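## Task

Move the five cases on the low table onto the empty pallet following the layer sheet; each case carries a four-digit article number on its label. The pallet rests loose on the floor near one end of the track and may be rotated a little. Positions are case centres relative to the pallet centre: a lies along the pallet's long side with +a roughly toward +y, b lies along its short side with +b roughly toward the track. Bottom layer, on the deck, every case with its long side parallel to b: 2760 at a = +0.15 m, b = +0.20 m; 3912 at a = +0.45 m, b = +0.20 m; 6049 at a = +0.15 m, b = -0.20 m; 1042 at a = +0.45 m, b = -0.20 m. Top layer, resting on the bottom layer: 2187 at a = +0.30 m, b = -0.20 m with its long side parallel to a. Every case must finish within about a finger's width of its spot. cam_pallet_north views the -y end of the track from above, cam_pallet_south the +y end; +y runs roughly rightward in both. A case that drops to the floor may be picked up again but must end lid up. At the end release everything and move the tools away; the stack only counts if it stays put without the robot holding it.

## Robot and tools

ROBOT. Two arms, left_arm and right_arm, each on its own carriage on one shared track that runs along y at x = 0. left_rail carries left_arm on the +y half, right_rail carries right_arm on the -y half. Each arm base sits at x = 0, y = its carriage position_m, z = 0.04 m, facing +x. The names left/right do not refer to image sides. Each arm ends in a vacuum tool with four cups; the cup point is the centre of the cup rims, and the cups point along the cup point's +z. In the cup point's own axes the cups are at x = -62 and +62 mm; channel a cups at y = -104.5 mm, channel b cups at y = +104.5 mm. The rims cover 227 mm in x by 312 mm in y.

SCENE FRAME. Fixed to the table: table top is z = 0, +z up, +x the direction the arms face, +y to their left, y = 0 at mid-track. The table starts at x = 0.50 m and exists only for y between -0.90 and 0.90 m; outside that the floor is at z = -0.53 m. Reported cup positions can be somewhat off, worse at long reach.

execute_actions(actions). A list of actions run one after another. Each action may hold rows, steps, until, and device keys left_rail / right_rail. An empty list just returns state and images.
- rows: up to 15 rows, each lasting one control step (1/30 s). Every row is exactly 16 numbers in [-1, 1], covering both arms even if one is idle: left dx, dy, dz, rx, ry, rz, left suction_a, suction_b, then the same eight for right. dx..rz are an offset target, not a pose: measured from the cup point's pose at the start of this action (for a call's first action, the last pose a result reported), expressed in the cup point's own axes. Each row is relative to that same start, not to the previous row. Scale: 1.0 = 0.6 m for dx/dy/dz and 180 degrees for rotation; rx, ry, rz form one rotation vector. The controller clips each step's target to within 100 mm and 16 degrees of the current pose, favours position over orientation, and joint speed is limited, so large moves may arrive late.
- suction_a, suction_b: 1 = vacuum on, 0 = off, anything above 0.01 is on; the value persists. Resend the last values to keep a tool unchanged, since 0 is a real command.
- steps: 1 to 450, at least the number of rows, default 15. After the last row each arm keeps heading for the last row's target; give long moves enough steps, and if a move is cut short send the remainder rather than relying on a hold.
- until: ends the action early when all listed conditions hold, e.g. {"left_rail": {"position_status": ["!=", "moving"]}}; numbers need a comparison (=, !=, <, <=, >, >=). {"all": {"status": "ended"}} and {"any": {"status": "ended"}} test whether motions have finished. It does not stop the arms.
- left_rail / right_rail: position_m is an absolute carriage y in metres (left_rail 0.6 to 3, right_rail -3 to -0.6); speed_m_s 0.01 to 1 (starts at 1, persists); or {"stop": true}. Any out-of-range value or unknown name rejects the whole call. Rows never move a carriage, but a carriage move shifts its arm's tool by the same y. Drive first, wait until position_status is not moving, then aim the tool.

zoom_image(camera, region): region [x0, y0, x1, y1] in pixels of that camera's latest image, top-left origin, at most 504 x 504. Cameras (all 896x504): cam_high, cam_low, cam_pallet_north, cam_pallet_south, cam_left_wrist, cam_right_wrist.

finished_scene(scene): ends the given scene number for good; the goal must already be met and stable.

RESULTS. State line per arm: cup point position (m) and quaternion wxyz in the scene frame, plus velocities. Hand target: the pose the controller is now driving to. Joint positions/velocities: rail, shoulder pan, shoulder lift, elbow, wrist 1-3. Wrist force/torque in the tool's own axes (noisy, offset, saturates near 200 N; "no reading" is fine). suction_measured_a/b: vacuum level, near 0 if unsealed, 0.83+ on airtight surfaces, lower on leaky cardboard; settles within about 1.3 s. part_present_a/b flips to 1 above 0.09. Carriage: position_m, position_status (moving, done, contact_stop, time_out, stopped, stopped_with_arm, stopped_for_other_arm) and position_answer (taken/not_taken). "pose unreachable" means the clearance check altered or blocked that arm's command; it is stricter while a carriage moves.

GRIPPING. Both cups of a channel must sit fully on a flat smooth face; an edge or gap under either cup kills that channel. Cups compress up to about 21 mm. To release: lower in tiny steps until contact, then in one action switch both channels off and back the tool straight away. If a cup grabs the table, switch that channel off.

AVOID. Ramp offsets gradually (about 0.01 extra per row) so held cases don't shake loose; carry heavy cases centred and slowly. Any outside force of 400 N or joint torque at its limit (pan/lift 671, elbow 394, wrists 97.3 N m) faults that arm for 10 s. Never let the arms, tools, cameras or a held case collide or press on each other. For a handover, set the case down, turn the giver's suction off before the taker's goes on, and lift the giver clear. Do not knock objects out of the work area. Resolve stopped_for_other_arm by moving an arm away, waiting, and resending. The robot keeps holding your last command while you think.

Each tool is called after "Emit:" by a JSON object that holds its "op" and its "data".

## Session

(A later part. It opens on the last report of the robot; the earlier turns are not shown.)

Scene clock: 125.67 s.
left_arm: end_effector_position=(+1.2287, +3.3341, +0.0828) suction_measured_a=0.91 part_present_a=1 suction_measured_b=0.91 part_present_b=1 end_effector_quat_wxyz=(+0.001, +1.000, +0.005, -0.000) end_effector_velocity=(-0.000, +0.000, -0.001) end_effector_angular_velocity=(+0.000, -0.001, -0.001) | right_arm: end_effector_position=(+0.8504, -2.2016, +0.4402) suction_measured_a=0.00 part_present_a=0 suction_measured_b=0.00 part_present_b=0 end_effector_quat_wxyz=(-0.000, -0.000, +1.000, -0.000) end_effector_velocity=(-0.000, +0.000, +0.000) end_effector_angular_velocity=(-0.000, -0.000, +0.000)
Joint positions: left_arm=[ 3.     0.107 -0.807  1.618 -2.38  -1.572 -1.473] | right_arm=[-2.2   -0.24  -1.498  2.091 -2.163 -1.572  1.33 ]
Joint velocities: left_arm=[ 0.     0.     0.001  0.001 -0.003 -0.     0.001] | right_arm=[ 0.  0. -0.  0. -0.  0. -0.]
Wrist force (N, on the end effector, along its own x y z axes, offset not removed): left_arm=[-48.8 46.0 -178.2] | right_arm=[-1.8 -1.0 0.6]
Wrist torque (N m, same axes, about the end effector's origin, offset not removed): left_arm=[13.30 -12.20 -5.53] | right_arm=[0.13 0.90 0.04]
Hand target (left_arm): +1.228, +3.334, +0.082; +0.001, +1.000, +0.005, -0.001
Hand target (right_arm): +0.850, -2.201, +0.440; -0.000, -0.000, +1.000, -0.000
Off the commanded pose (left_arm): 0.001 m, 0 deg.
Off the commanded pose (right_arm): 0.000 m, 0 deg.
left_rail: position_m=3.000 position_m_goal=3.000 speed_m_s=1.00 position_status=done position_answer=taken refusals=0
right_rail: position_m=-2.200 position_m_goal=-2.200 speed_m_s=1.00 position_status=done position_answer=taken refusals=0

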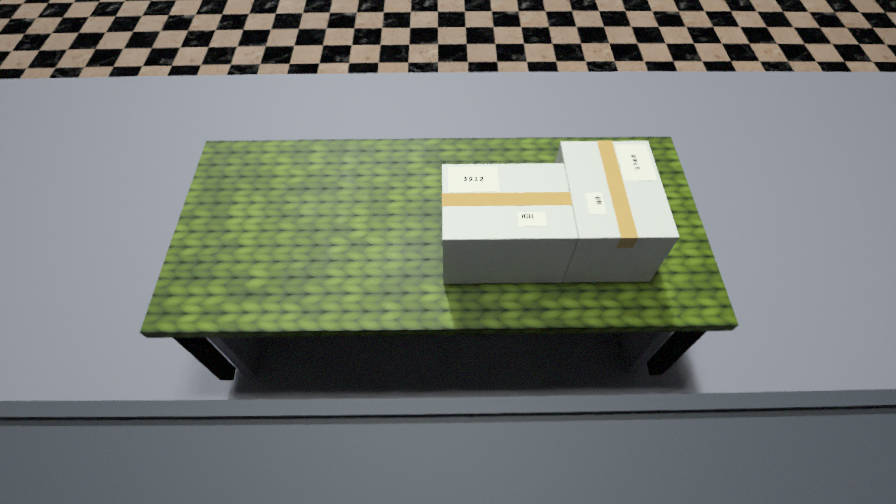

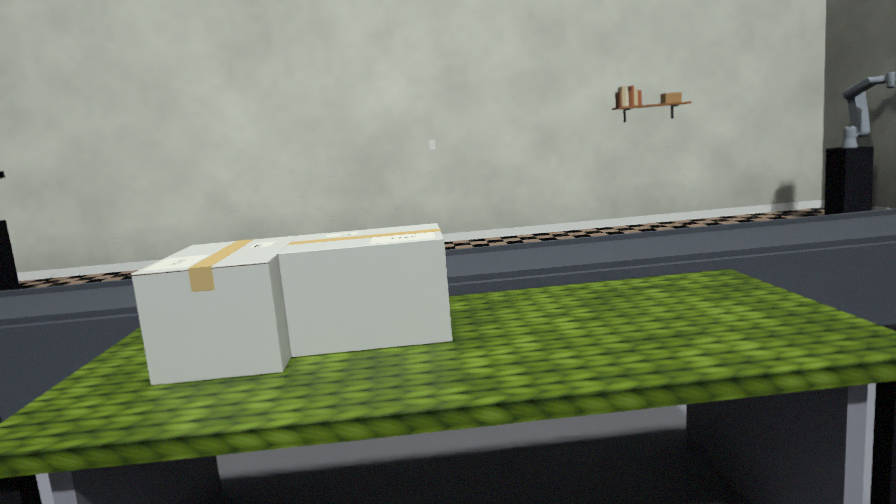

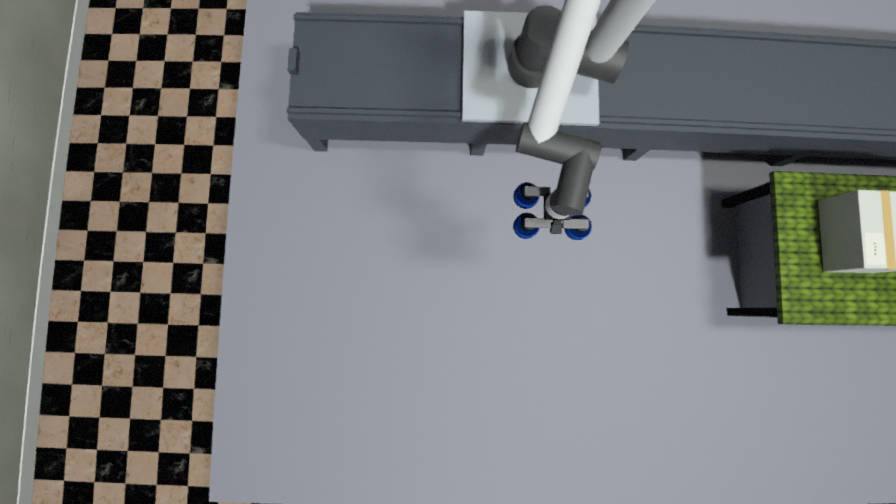

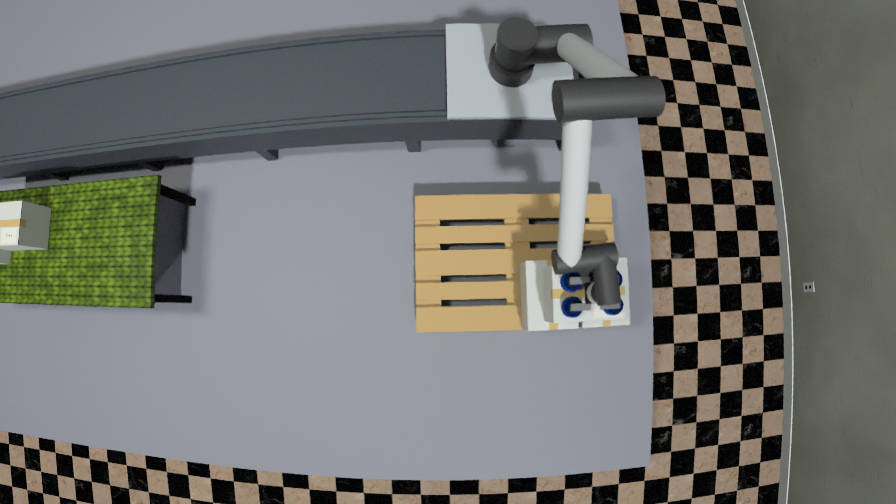

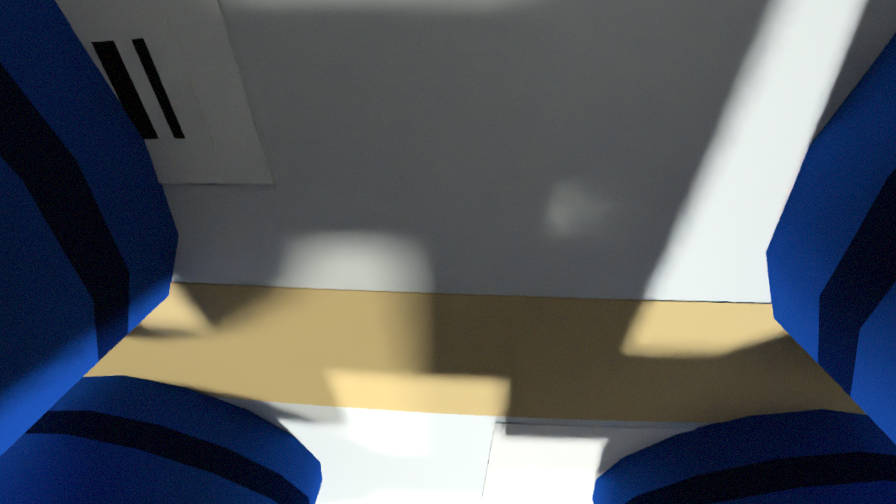

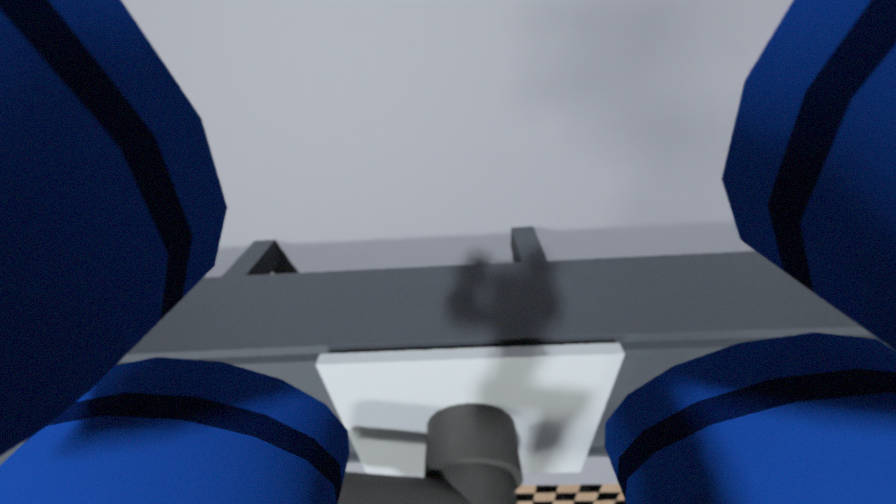

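Emit:
{"op": "execute_actions", "data": {"actions": [{"rows":[[0,0,-0.008,0,0,0,1,1,0,0,0,0,0,0,0,0],[0,0,-0.008,0,0,0,1,1,0,0,0,0,0,0,0,0],[0,0,-0.008,0,0,0,1,1,0,0,0,0,0,0,0,0],[0,0,-0.008,0,0,0,1,1,0,0,0,0,0,0,0,0],[0,-0.012,-0.004,0,0,0,1,1,0,0,0,0,0,0,0,0]],"steps":16},{"rows":[[0,0,-0.1,0,0,0,0,0,0,0,0,0,0,0,0,0]],"steps":13},{"rows":[[-0.723,0.91,-0.23,0,0,0.003,0,0,0,0,0,0,0,0,0,0]],"left_rail":{"position_m":0.6},"steps":48},{"rows":[[0,1,0,0,0,0,0,0,0,0,0,0,0,0,0,0]],"steps":44}]}}

Emit:
{"op": "zoom_image", "data": {"camera": "cam_pallet_south", "region": [515, 245, 635, 335]}}

Scene clock: 137.30 s.
left_arm: end_effector_position=(+0.8018, -0.1994, +0.2782) suction_measured_a=0.00 part_present_a=0 suction_measured_b=0.00 part_present_b=0 end_effector_quat_wxyz=(-0.001, +1.000, -0.000, -0.000) end_effector_velocity=(+0.005, -0.019, -0.000) end_effector_angular_velocity=(+0.001, +0.001, +0.001) | right_arm: end_effector_position=(+0.8504, -2.2016, +0.4402) suction_measured_a=0.00 part_present_a=0 suction_measured_b=0.00 part_present_b=0 end_effector_quat_wxyz=(-0.000, -0.000, +1.000, -0.000) end_effector_velocity=(+0.000, -0.000, -0.000) end_effector_angular_velocity=(-0.000, -0.000, -0.000)
Joint positions: left_arm=[ 0.6   -0.962 -1.087  1.793 -2.275 -1.571 -2.532] | right_arm=[-2.2   -0.24  -1.498  2.091 -2.163 -1.572  1.33 ]
Joint velocities: left_arm=[ 0.    -0.006  0.016 -0.027  0.013  0.    -0.007] | right_arm=[ 0.  0.  0. -0. -0. -0.  0.]
Wrist force (N, on the end effector, along its own x y z axes, offset not removed): left_arm=[-2.0 3.8 3.3] | right_arm=[3.4 -1.7 -2.9]
Wrist torque (N m, same axes, about the end effector's origin, offset not removed): left_arm=[0.63 0.44 -0.35] | right_arm=[0.24 -0.24 0.31]
Hand target (left_arm): +0.802, -0.202, +0.278; -0.001, +1.000, -0.000, -0.001
Hand target (right_arm): +0.850, -2.201, +0.440; -0.000, -0.000, +1.000, -0.000
Off the commanded pose (left_arm): 0.003 m, 0 deg.
Off the commanded pose (right_arm): 0.000 m, 0 deg.
left_rail: position_m=0.600 position_m_goal=0.600 speed_m_s=1.00 position_status=done position_answer=taken refusals=0
right_rail: position_m=-2.200 position_m_goal=-2.200 speed_m_s=1.00 position_status=done position_answer=taken refusals=0

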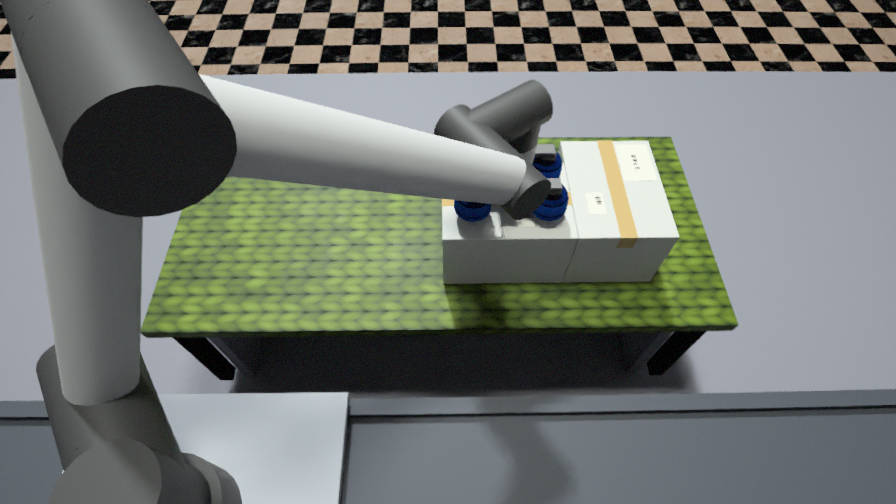

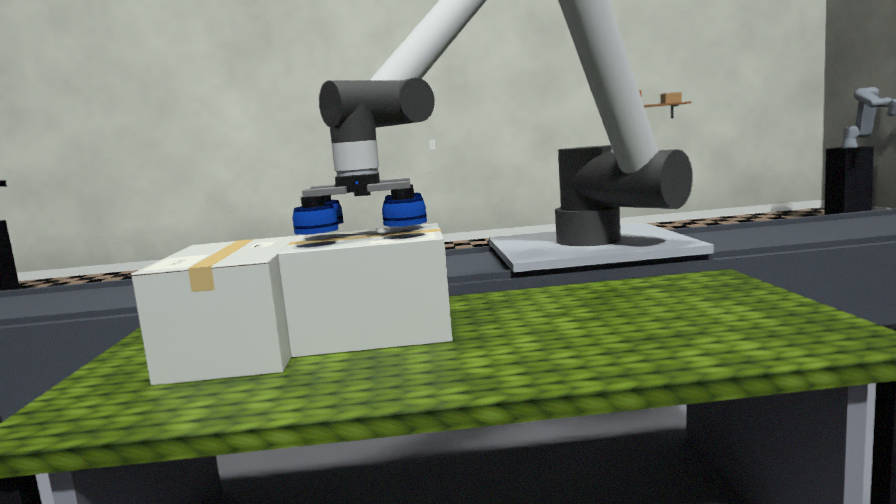

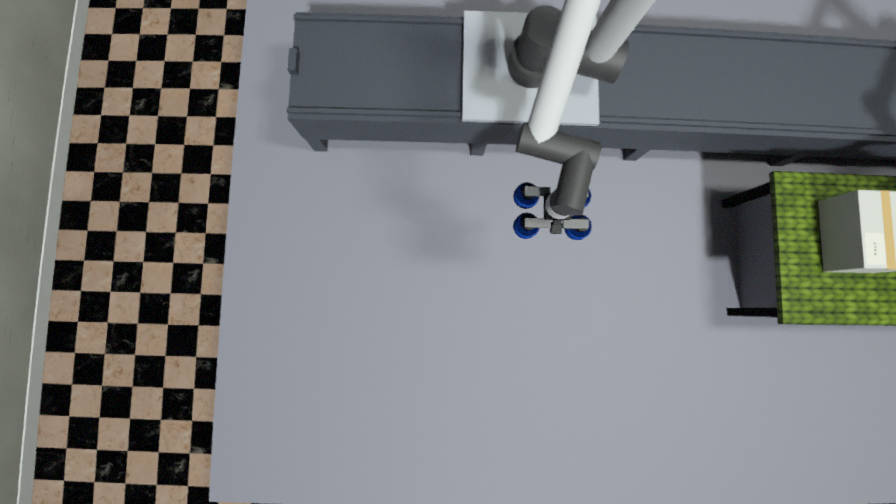

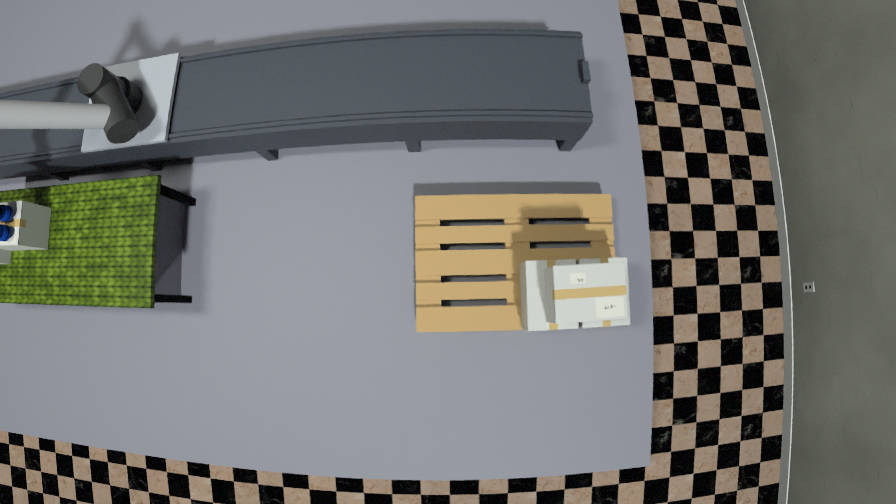

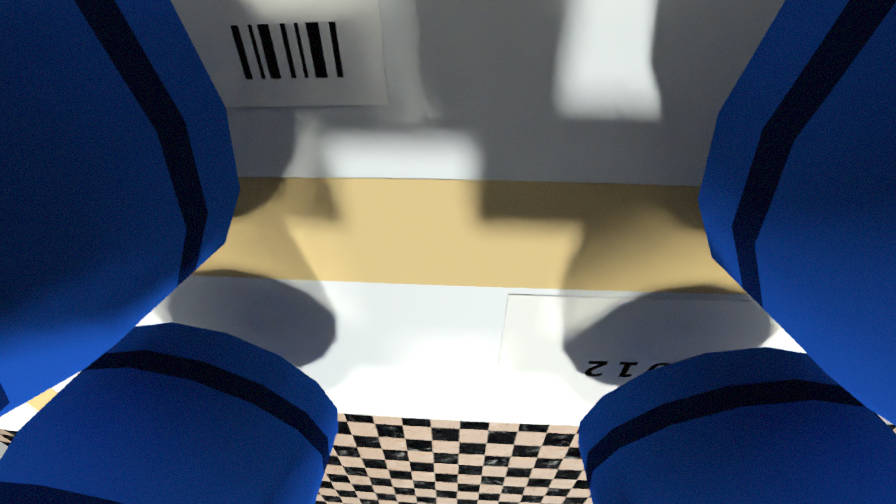

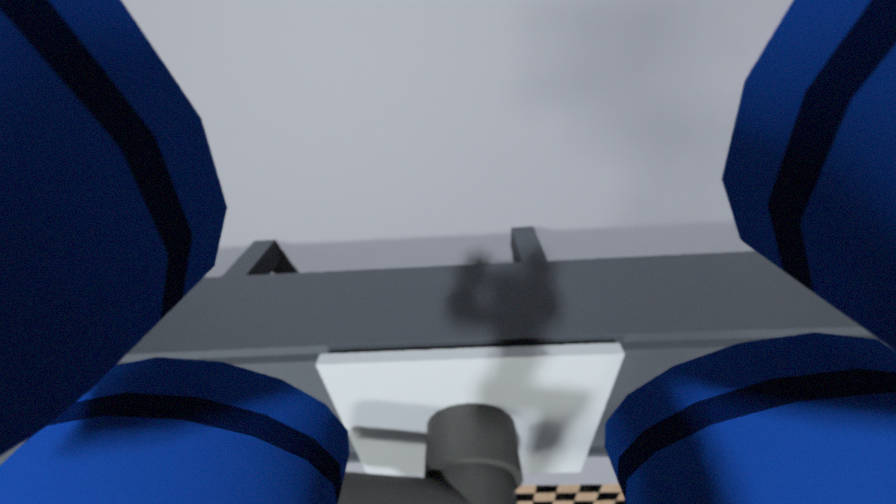

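Region (515, 245, 635, 335) of cam_pallet_south's 896x504 image, scaled by 4.200, with more detail than that image has; it fills the top 378 rows of this view, and the rest is white.

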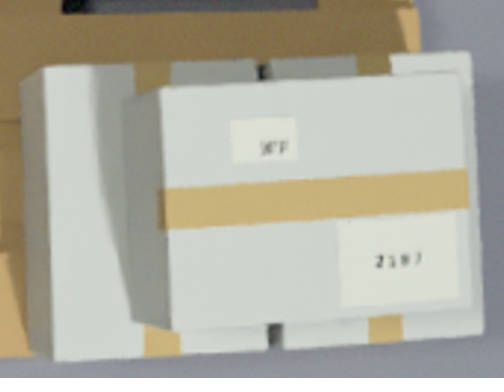

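Emit:
{"op": "execute_actions", "data": {"actions": [{"rows":[[-0.003,-0.013,0.03,0,0,0,0,0,0,0,0,0,0,0,0,0],[-0.003,-0.013,0.03,0,0,0,0,0,0,0,0,0,0,0,0,0],[-0.003,-0.013,0.04,0,0,0,0,0,0,0,0,0,0,0,0,0],[-0.003,-0.013,0.068,0,0,0,1,1,0,0,0,0,0,0,0,0]],"steps":22},{"rows":[[0,0,-0.03,0,0,0,1,1,0,0,0,0,0,0,0,0],[0,-0.03,-0.06,0,0,0,1,1,0,0,0,0,0,0,0,0],[0,-0.2,-0.06,0,0,0,1,1,0,0,0,0,0,0,0,0]],"left_rail":{"position_m":3.0},"steps":12},{"rows":[[0,-1,0,0,0,0.497,1,1,0,0,0,0,0,0,0,0]],"steps":42},{"rows":[[-0.96,-0.02,0.62,0,0,0,1,1,0,0,0,0,0,0,0,0]],"steps":50}]}}

Emit:
{"op": "zoom_image", "data": {"camera": "cam_pallet_south", "region": [520, 170, 650, 290]}}

Scene clock: 148.00 s.
left_arm: end_effector_position=(+0.7788, +3.4868, -0.0962) suction_measured_a=0.91 part_present_a=1 suction_measured_b=0.91 part_present_b=1 end_effector_quat_wxyz=(-0.005, +0.729, -0.684, -0.000) end_effector_velocity=(+0.006, +0.016, -0.011) end_effector_angular_velocity=(-0.001, +0.000, -0.002) | right_arm: end_effector_position=(+0.8504, -2.2016, +0.4402) suction_measured_a=0.00 part_present_a=0 suction_measured_b=0.00 part_present_b=0 end_effector_quat_wxyz=(-0.000, -0.000, +1.000, -0.000) end_effector_velocity=(+0.000, -0.000, -0.000) end_effector_angular_velocity=(+0.000, +0.000, -0.000)
Joint positions: left_arm=[ 3.     0.336 -0.817  2.188 -2.95  -1.566  0.272] | right_arm=[-2.2   -0.24  -1.498  2.091 -2.163 -1.572  1.33 ]
Joint velocities: left_arm=[ 0.     0.015  0.02  -0.022  0.003 -0.001  0.017] | right_arm=[ 0. -0.  0.  0.  0. -0.  0.]
Wrist force (N, on the end effector, along its own x y z axes, offset not removed): left_arm=[-7.5 -1.7 -21.7] | right_arm=[2.7 0.4 -3.0]
Wrist torque (N m, same axes, about the end effector's origin, offset not removed): left_arm=[2.54 1.72 -0.04] | right_arm=[0.15 0.12 0.13]
Hand target (left_arm): +0.779, +3.489, -0.098; -0.005, +0.729, -0.684, -0.000
Hand target (right_arm): +0.850, -2.201, +0.440; -0.000, -0.000, +1.000, -0.000
Off the commanded pose (left_arm): 0.003 m, 0 deg.
Off the commanded pose (right_arm): 0.000 m, 0 deg.
left_rail: position_m=3.000 position_m_goal=3.000 speed_m_s=1.00 position_status=done position_answer=taken refusals=0
right_rail: position_m=-2.200 position_m_goal=-2.200 speed_m_s=1.00 position_status=done position_answer=taken refusals=0

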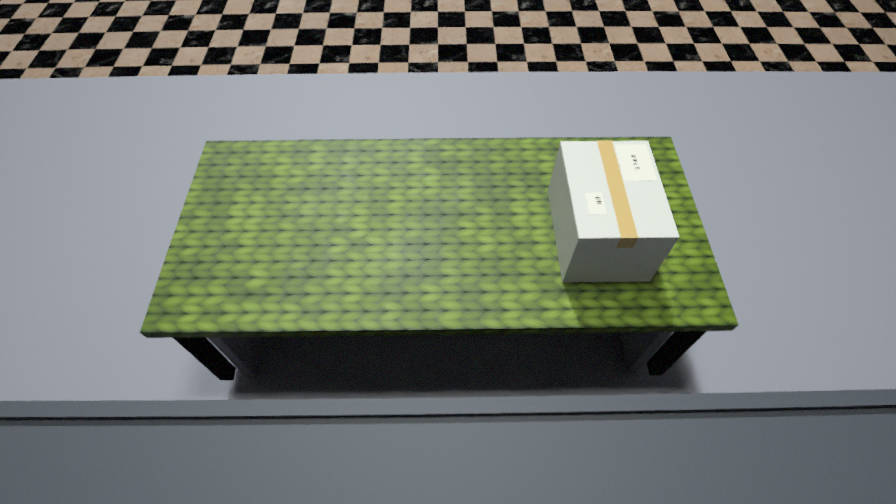

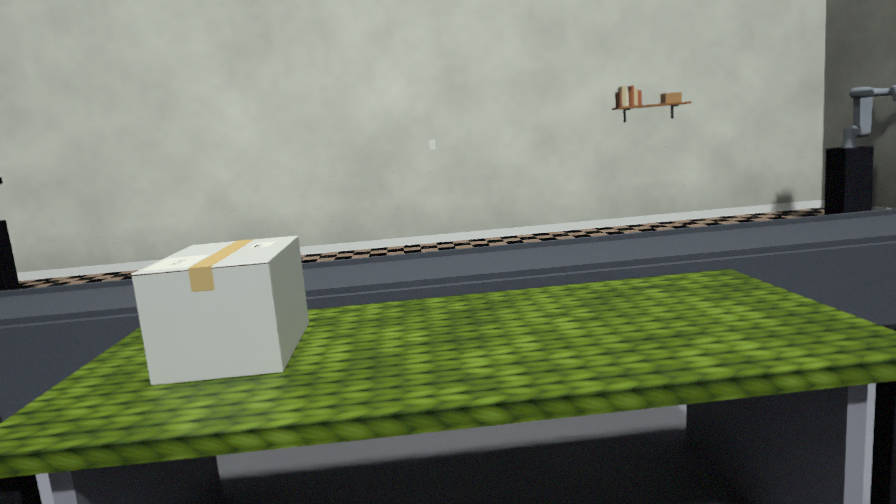

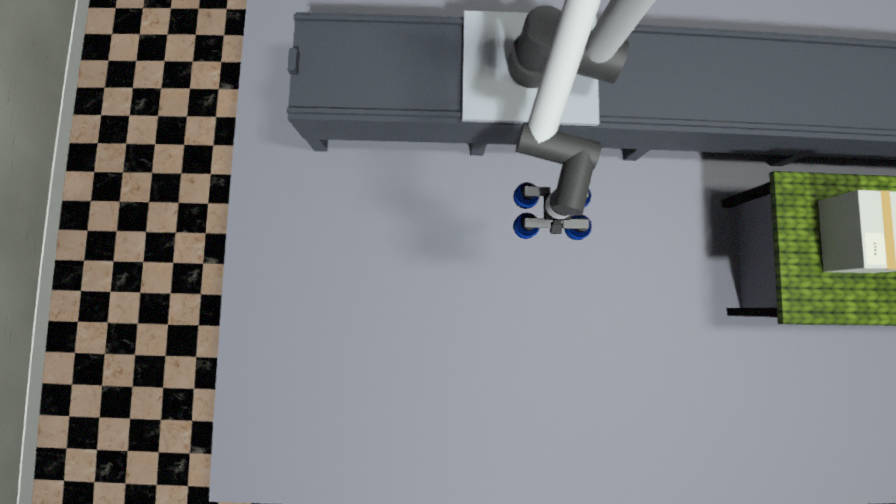

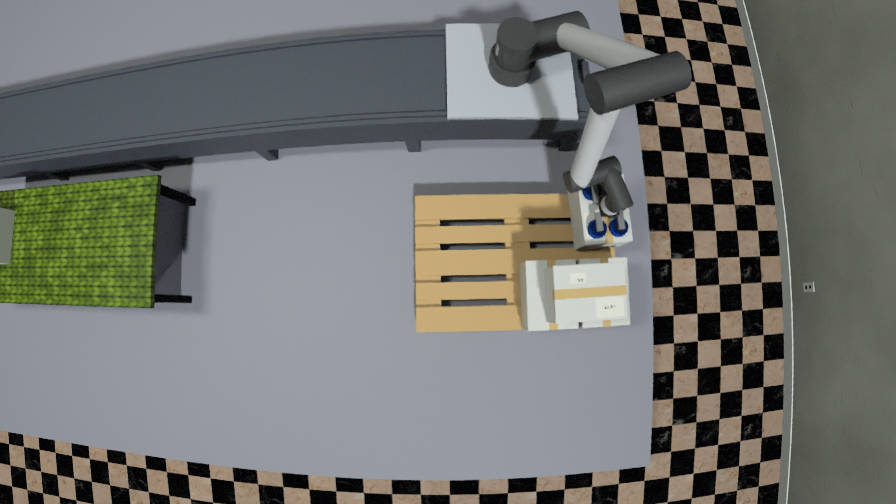

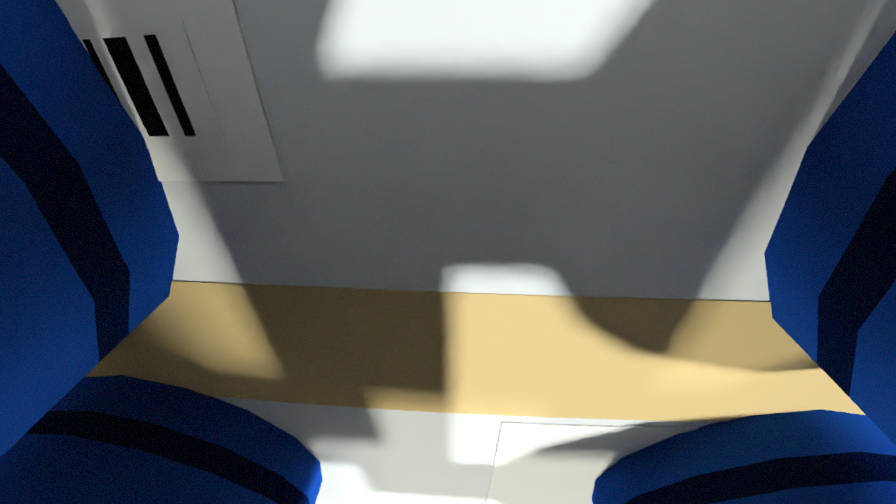

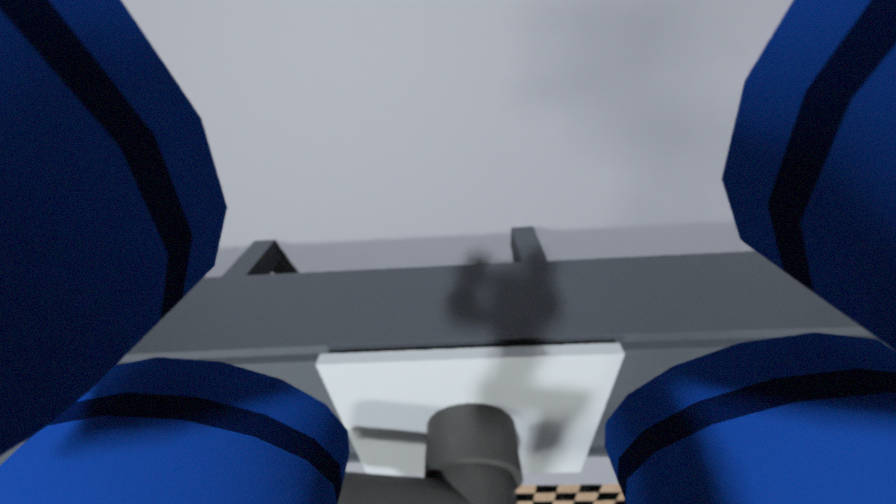

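Region (520, 170, 650, 290) of cam_pallet_south's 896x504 image, scaled by 3.877, with more detail than that image has; it fills the top 465 rows of this view, and the rest is white.

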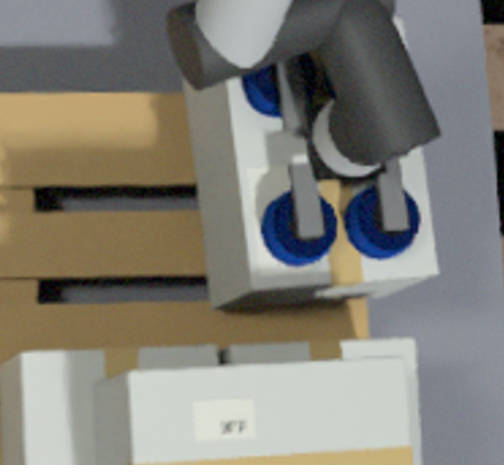

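Emit:
{"op": "execute_actions", "data": {"actions": [{"rows":[[0.017,-0.0755,0.099,-0.0025,0.0023,0.0175,1,1,0,0,0,0,0,0,0,0]],"steps":18}]}}

Emit:
{"op": "zoom_image", "data": {"camera": "cam_pallet_south", "region": [540, 180, 640, 280]}}

Scene clock: 153.20 s.
left_arm: end_effector_position=(+0.8246, +3.4800, -0.1547) suction_measured_a=0.91 part_present_a=1 suction_measured_b=0.91 part_present_b=1 end_effector_quat_wxyz=(+0.001, +0.710, -0.704, -0.001) end_effector_velocity=(+0.004, -0.000, -0.005) end_effector_angular_velocity=(-0.000, +0.000, -0.004) | right_arm: end_effector_position=(+0.8504, -2.2016, +0.4402) suction_measured_a=0.00 part_present_a=0 suction_measured_b=0.00 part_present_b=0 end_effector_quat_wxyz=(-0.000, -0.000, +1.000, -0.000) end_effector_velocity=(-0.000, +0.000, +0.000) end_effector_angular_velocity=(-0.000, -0.000, +0.000)
Joint positions: left_arm=[ 3.     0.315 -0.729  2.119 -2.959 -1.57   0.305] | right_arm=[-2.2   -0.24  -1.498  2.091 -2.163 -1.572  1.33 ]
Joint velocities: left_arm=[ 0.    -0.001  0.007 -0.007  0.    -0.     0.002] | right_arm=[ 0.  0. -0.  0. -0. -0. -0.]
Wrist force (N, on the end effector, along its own x y z axes, offset not removed): left_arm=[4.0 -0.1 -18.9] | right_arm=[3.8 0.5 -0.6]
Wrist torque (N m, same axes, about the end effector's origin, offset not removed): left_arm=[2.48 0.34 -0.34] | right_arm=[0.34 -0.08 0.36]
Hand target (left_arm): +0.825, +3.480, -0.155; +0.001, +0.710, -0.704, -0.001
Hand target (right_arm): +0.850, -2.201, +0.440; -0.000, -0.000, +1.000, -0.000
Off the commanded pose (left_arm): 0.001 m, 0 deg.
Off the commanded pose (right_arm): 0.000 m, 0 deg.
left_rail: position_m=3.000 position_m_goal=3.000 speed_m_s=1.00 position_status=done position_answer=taken refusals=0
right_rail: position_m=-2.200 position_m_goal=-2.200 speed_m_s=1.00 position_status=done position_answer=taken refusals=0

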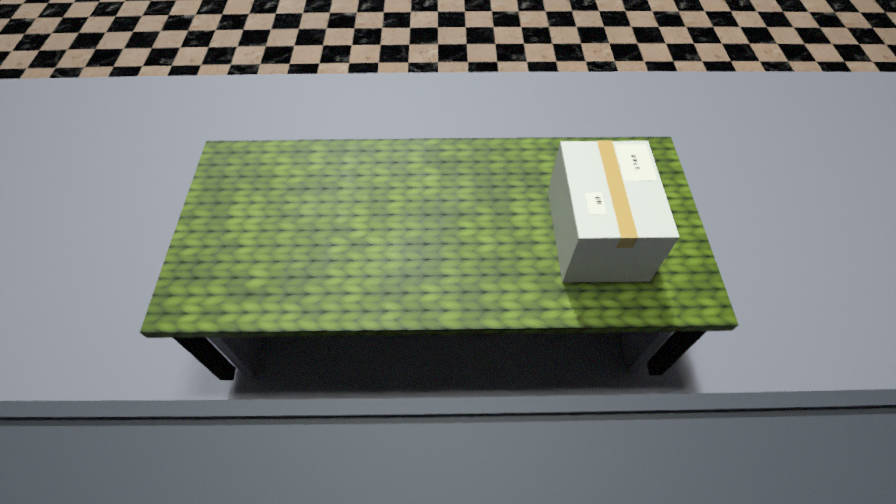

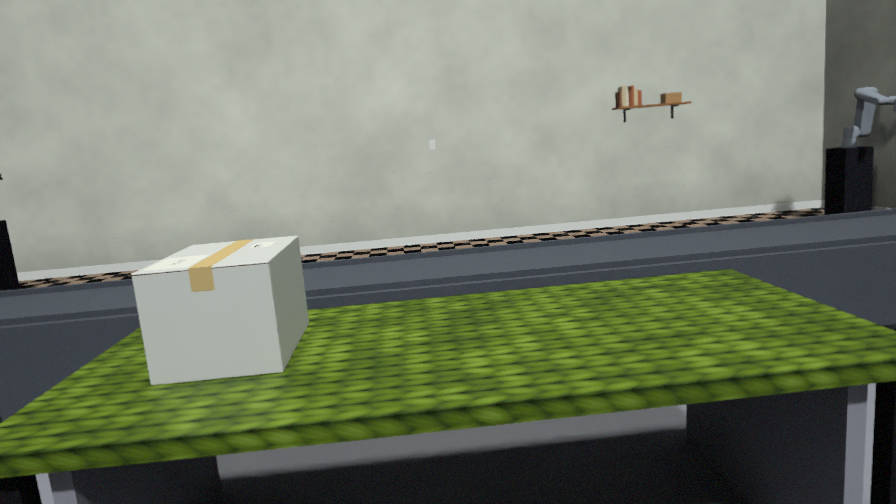

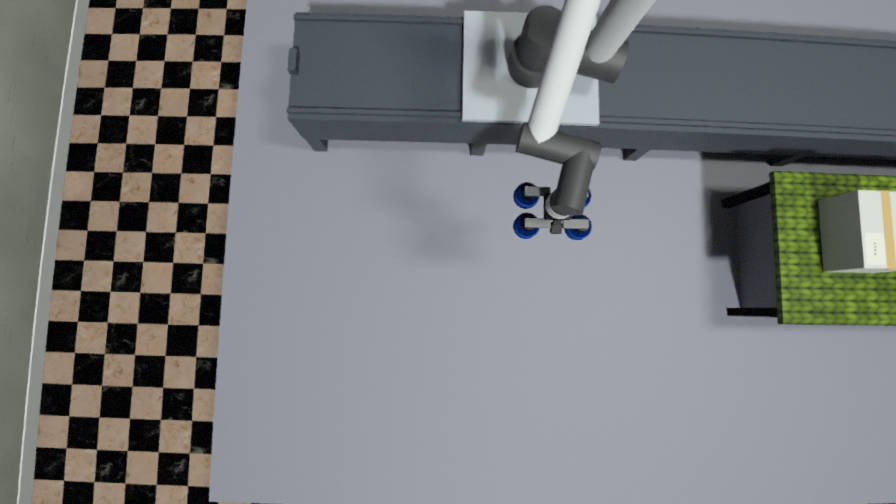

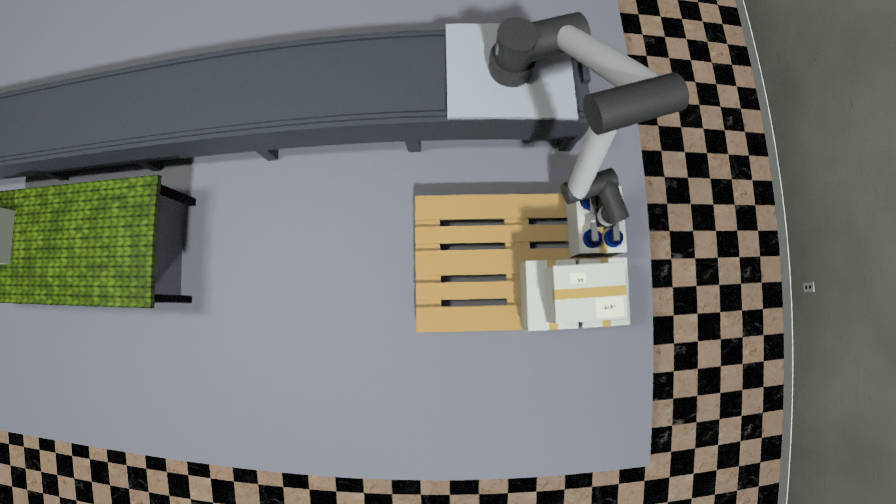

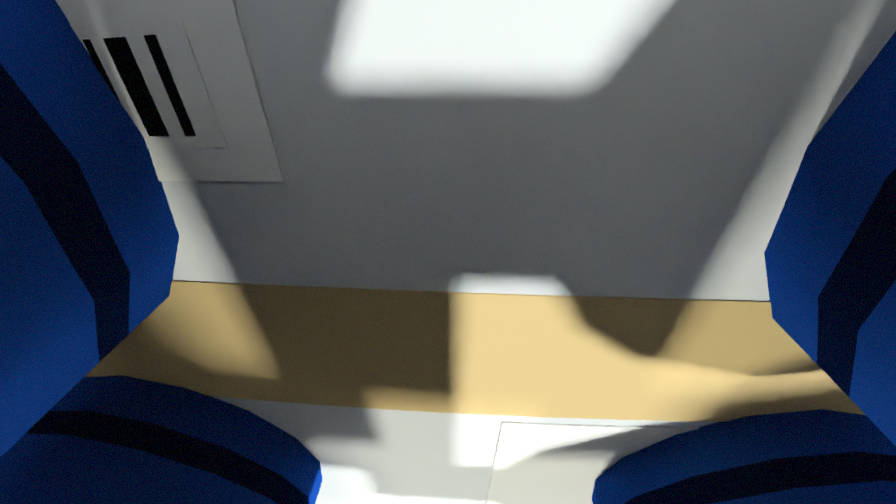

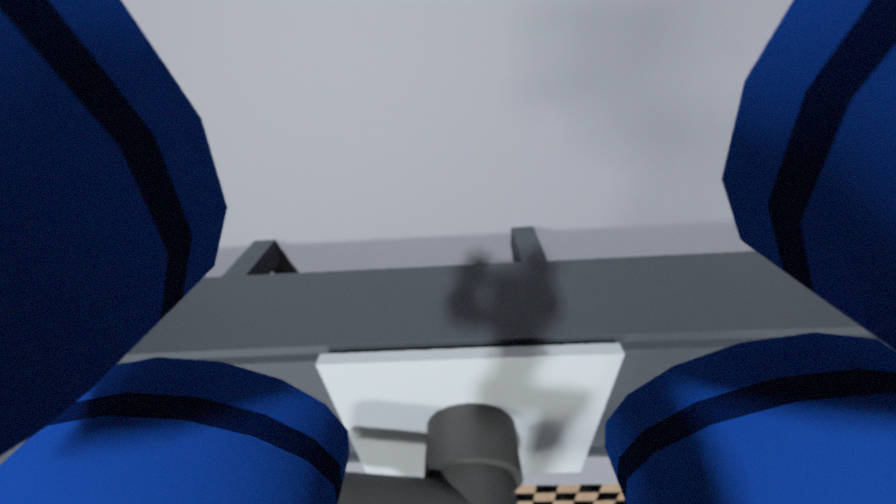

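Region (540, 180, 640, 280) of cam_pallet_south's 896x504 image, scaled by 5.040, with more detail than that image has.

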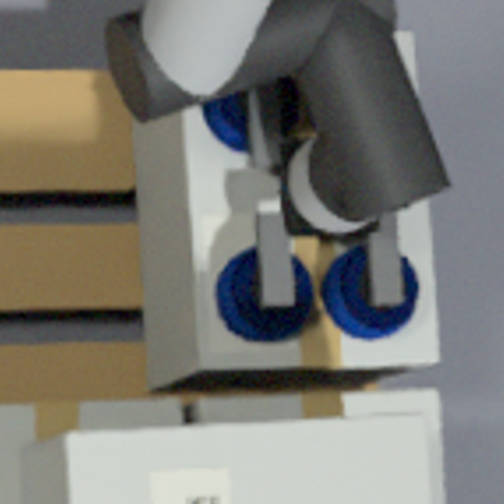

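Emit:
{"op": "execute_actions", "data": {"actions": [{"rows":[[0,-0.001,0.01,0,0,0,1,1,0,0,0,0,0,0,0,0]],"steps":12},{"rows":[[0,0,-0.1,0,0,0,0,0,0,0,0,0,0,0,0,0]],"steps":13},{"rows":[[0.8,0,-0.68,0,0,0.003,0,0,0,0,0,0,0,0,0,0]],"left_rail":{"position_m":0.6},"steps":42},{"rows":[[1,-0.03,0,0,0,0,0,0,0,0,0,0,0,0,0,0]],"steps":40},{"rows":[[0.92,0,0,0,0,0,0,0,0,0,0,0,0,0,0,0]],"steps":44}]}}

Emit:
{"op": "zoom_image", "data": {"camera": "cam_pallet_south", "region": [500, 175, 640, 280]}}

Scene clock: 163.13 s.
left_arm: end_effector_position=(+0.8426, -0.5363, +0.2969) suction_measured_a=0.00 part_present_a=0 suction_measured_b=0.00 part_present_b=0 end_effector_quat_wxyz=(-0.002, +0.706, -0.708, -0.000) end_effector_velocity=(+0.003, -0.011, +0.000) end_effector_angular_velocity=(+0.002, +0.002, +0.000) | right_arm: end_effector_position=(+0.8504, -2.2016, +0.4402) suction_measured_a=0.00 part_present_a=0 suction_measured_b=0.00 part_present_b=0 end_effector_quat_wxyz=(-0.000, -0.000, +1.000, -0.000) end_effector_velocity=(-0.000, +0.000, +0.000) end_effector_angular_velocity=(-0.000, -0.000, +0.000)
Joint positions: left_arm=[ 0.6   -1.076 -0.821  1.279 -2.027 -1.567 -1.074] | right_arm=[-2.2   -0.24  -1.498  2.091 -2.163 -1.572  1.33 ]
Joint velocities: left_arm=[ 0.    -0.001  0.013 -0.025  0.015 -0.001 -0.002] | right_arm=[ 0. -0. -0.  0.  0.  0. -0.]
Wrist force (N, on the end effector, along its own x y z axes, offset not removed): left_arm=[-8.6 -1.3 1.0] | right_arm=[4.5 -7.9 1.1]
Wrist torque (N m, same axes, about the end effector's origin, offset not removed): left_arm=[0.02 1.51 -0.34] | right_arm=[-1.03 -0.20 0.51]
Hand target (left_arm): +0.843, -0.537, +0.297; -0.002, +0.706, -0.708, -0.000
Hand target (right_arm): +0.850, -2.201, +0.440; -0.000, -0.000, +1.000, -0.000
Off the commanded pose (left_arm): 0.002 m, 0 deg.
Off the commanded pose (right_arm): 0.000 m, 0 deg.
left_rail: position_m=0.600 position_m_goal=0.600 speed_m_s=1.00 position_status=done position_answer=taken refusals=0
right_rail: position_m=-2.200 position_m_goal=-2.200 speed_m_s=1.00 position_status=done position_answer=taken refusals=0

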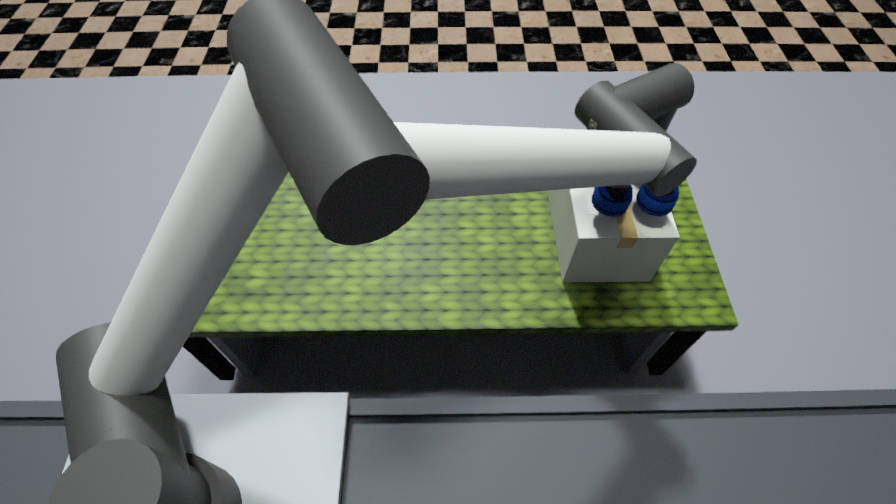

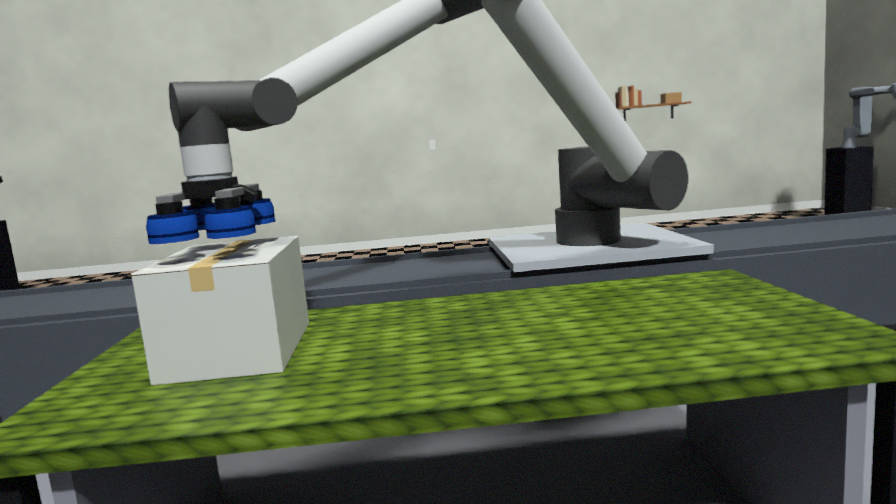

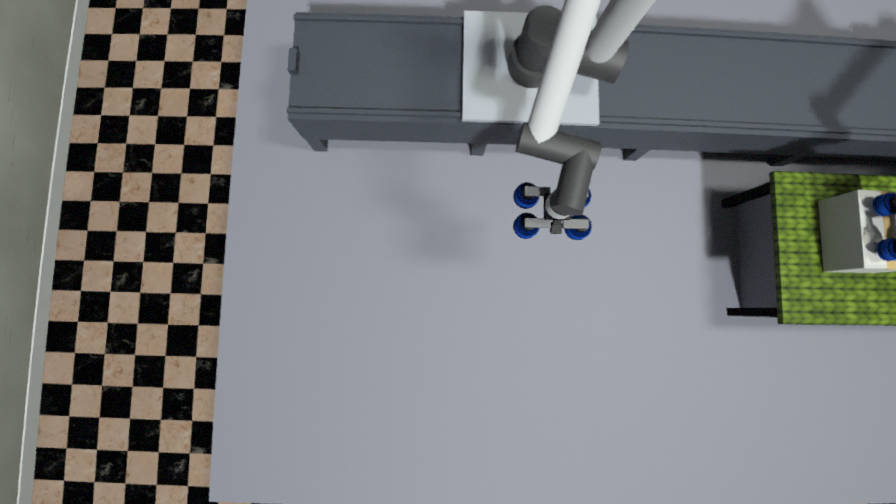

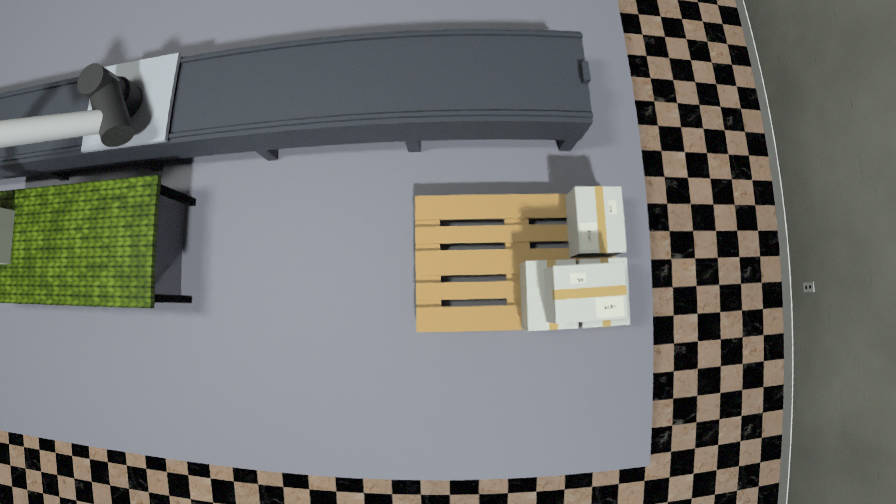

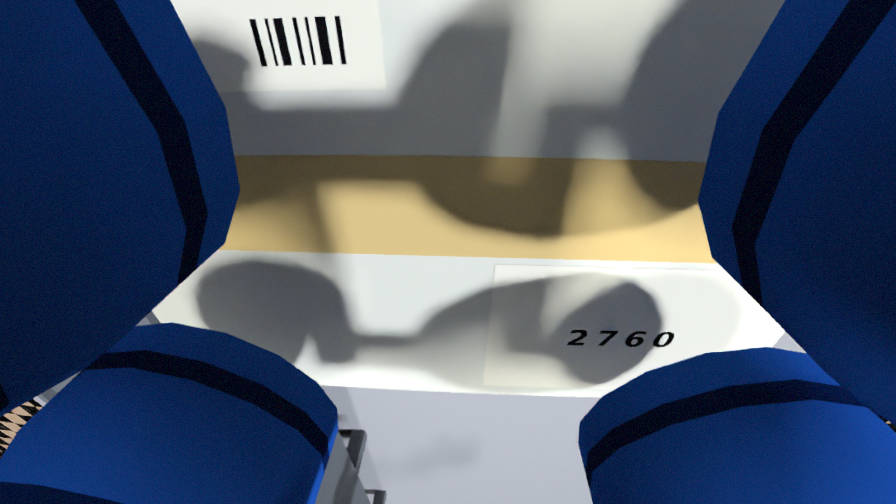

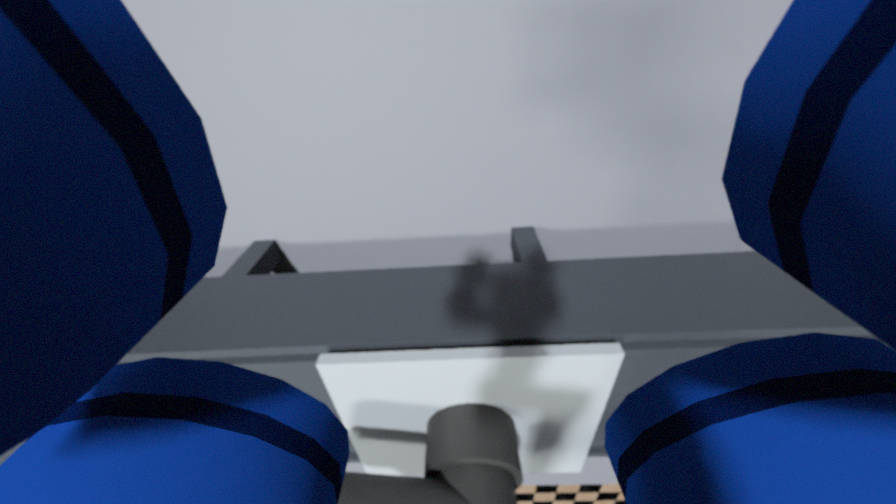

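Region (500, 175, 640, 280) of cam_pallet_south's 896x504 image, scaled by 3.600, with more detail than that image has; it fills the top 378 rows of this view, and the rest is white.

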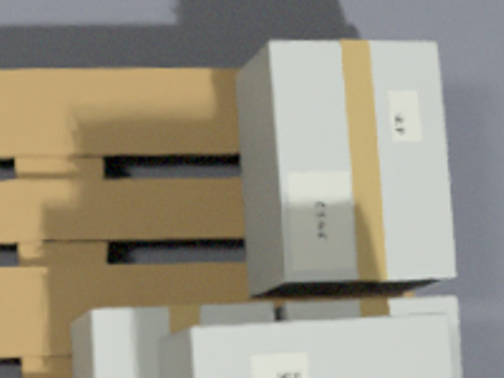

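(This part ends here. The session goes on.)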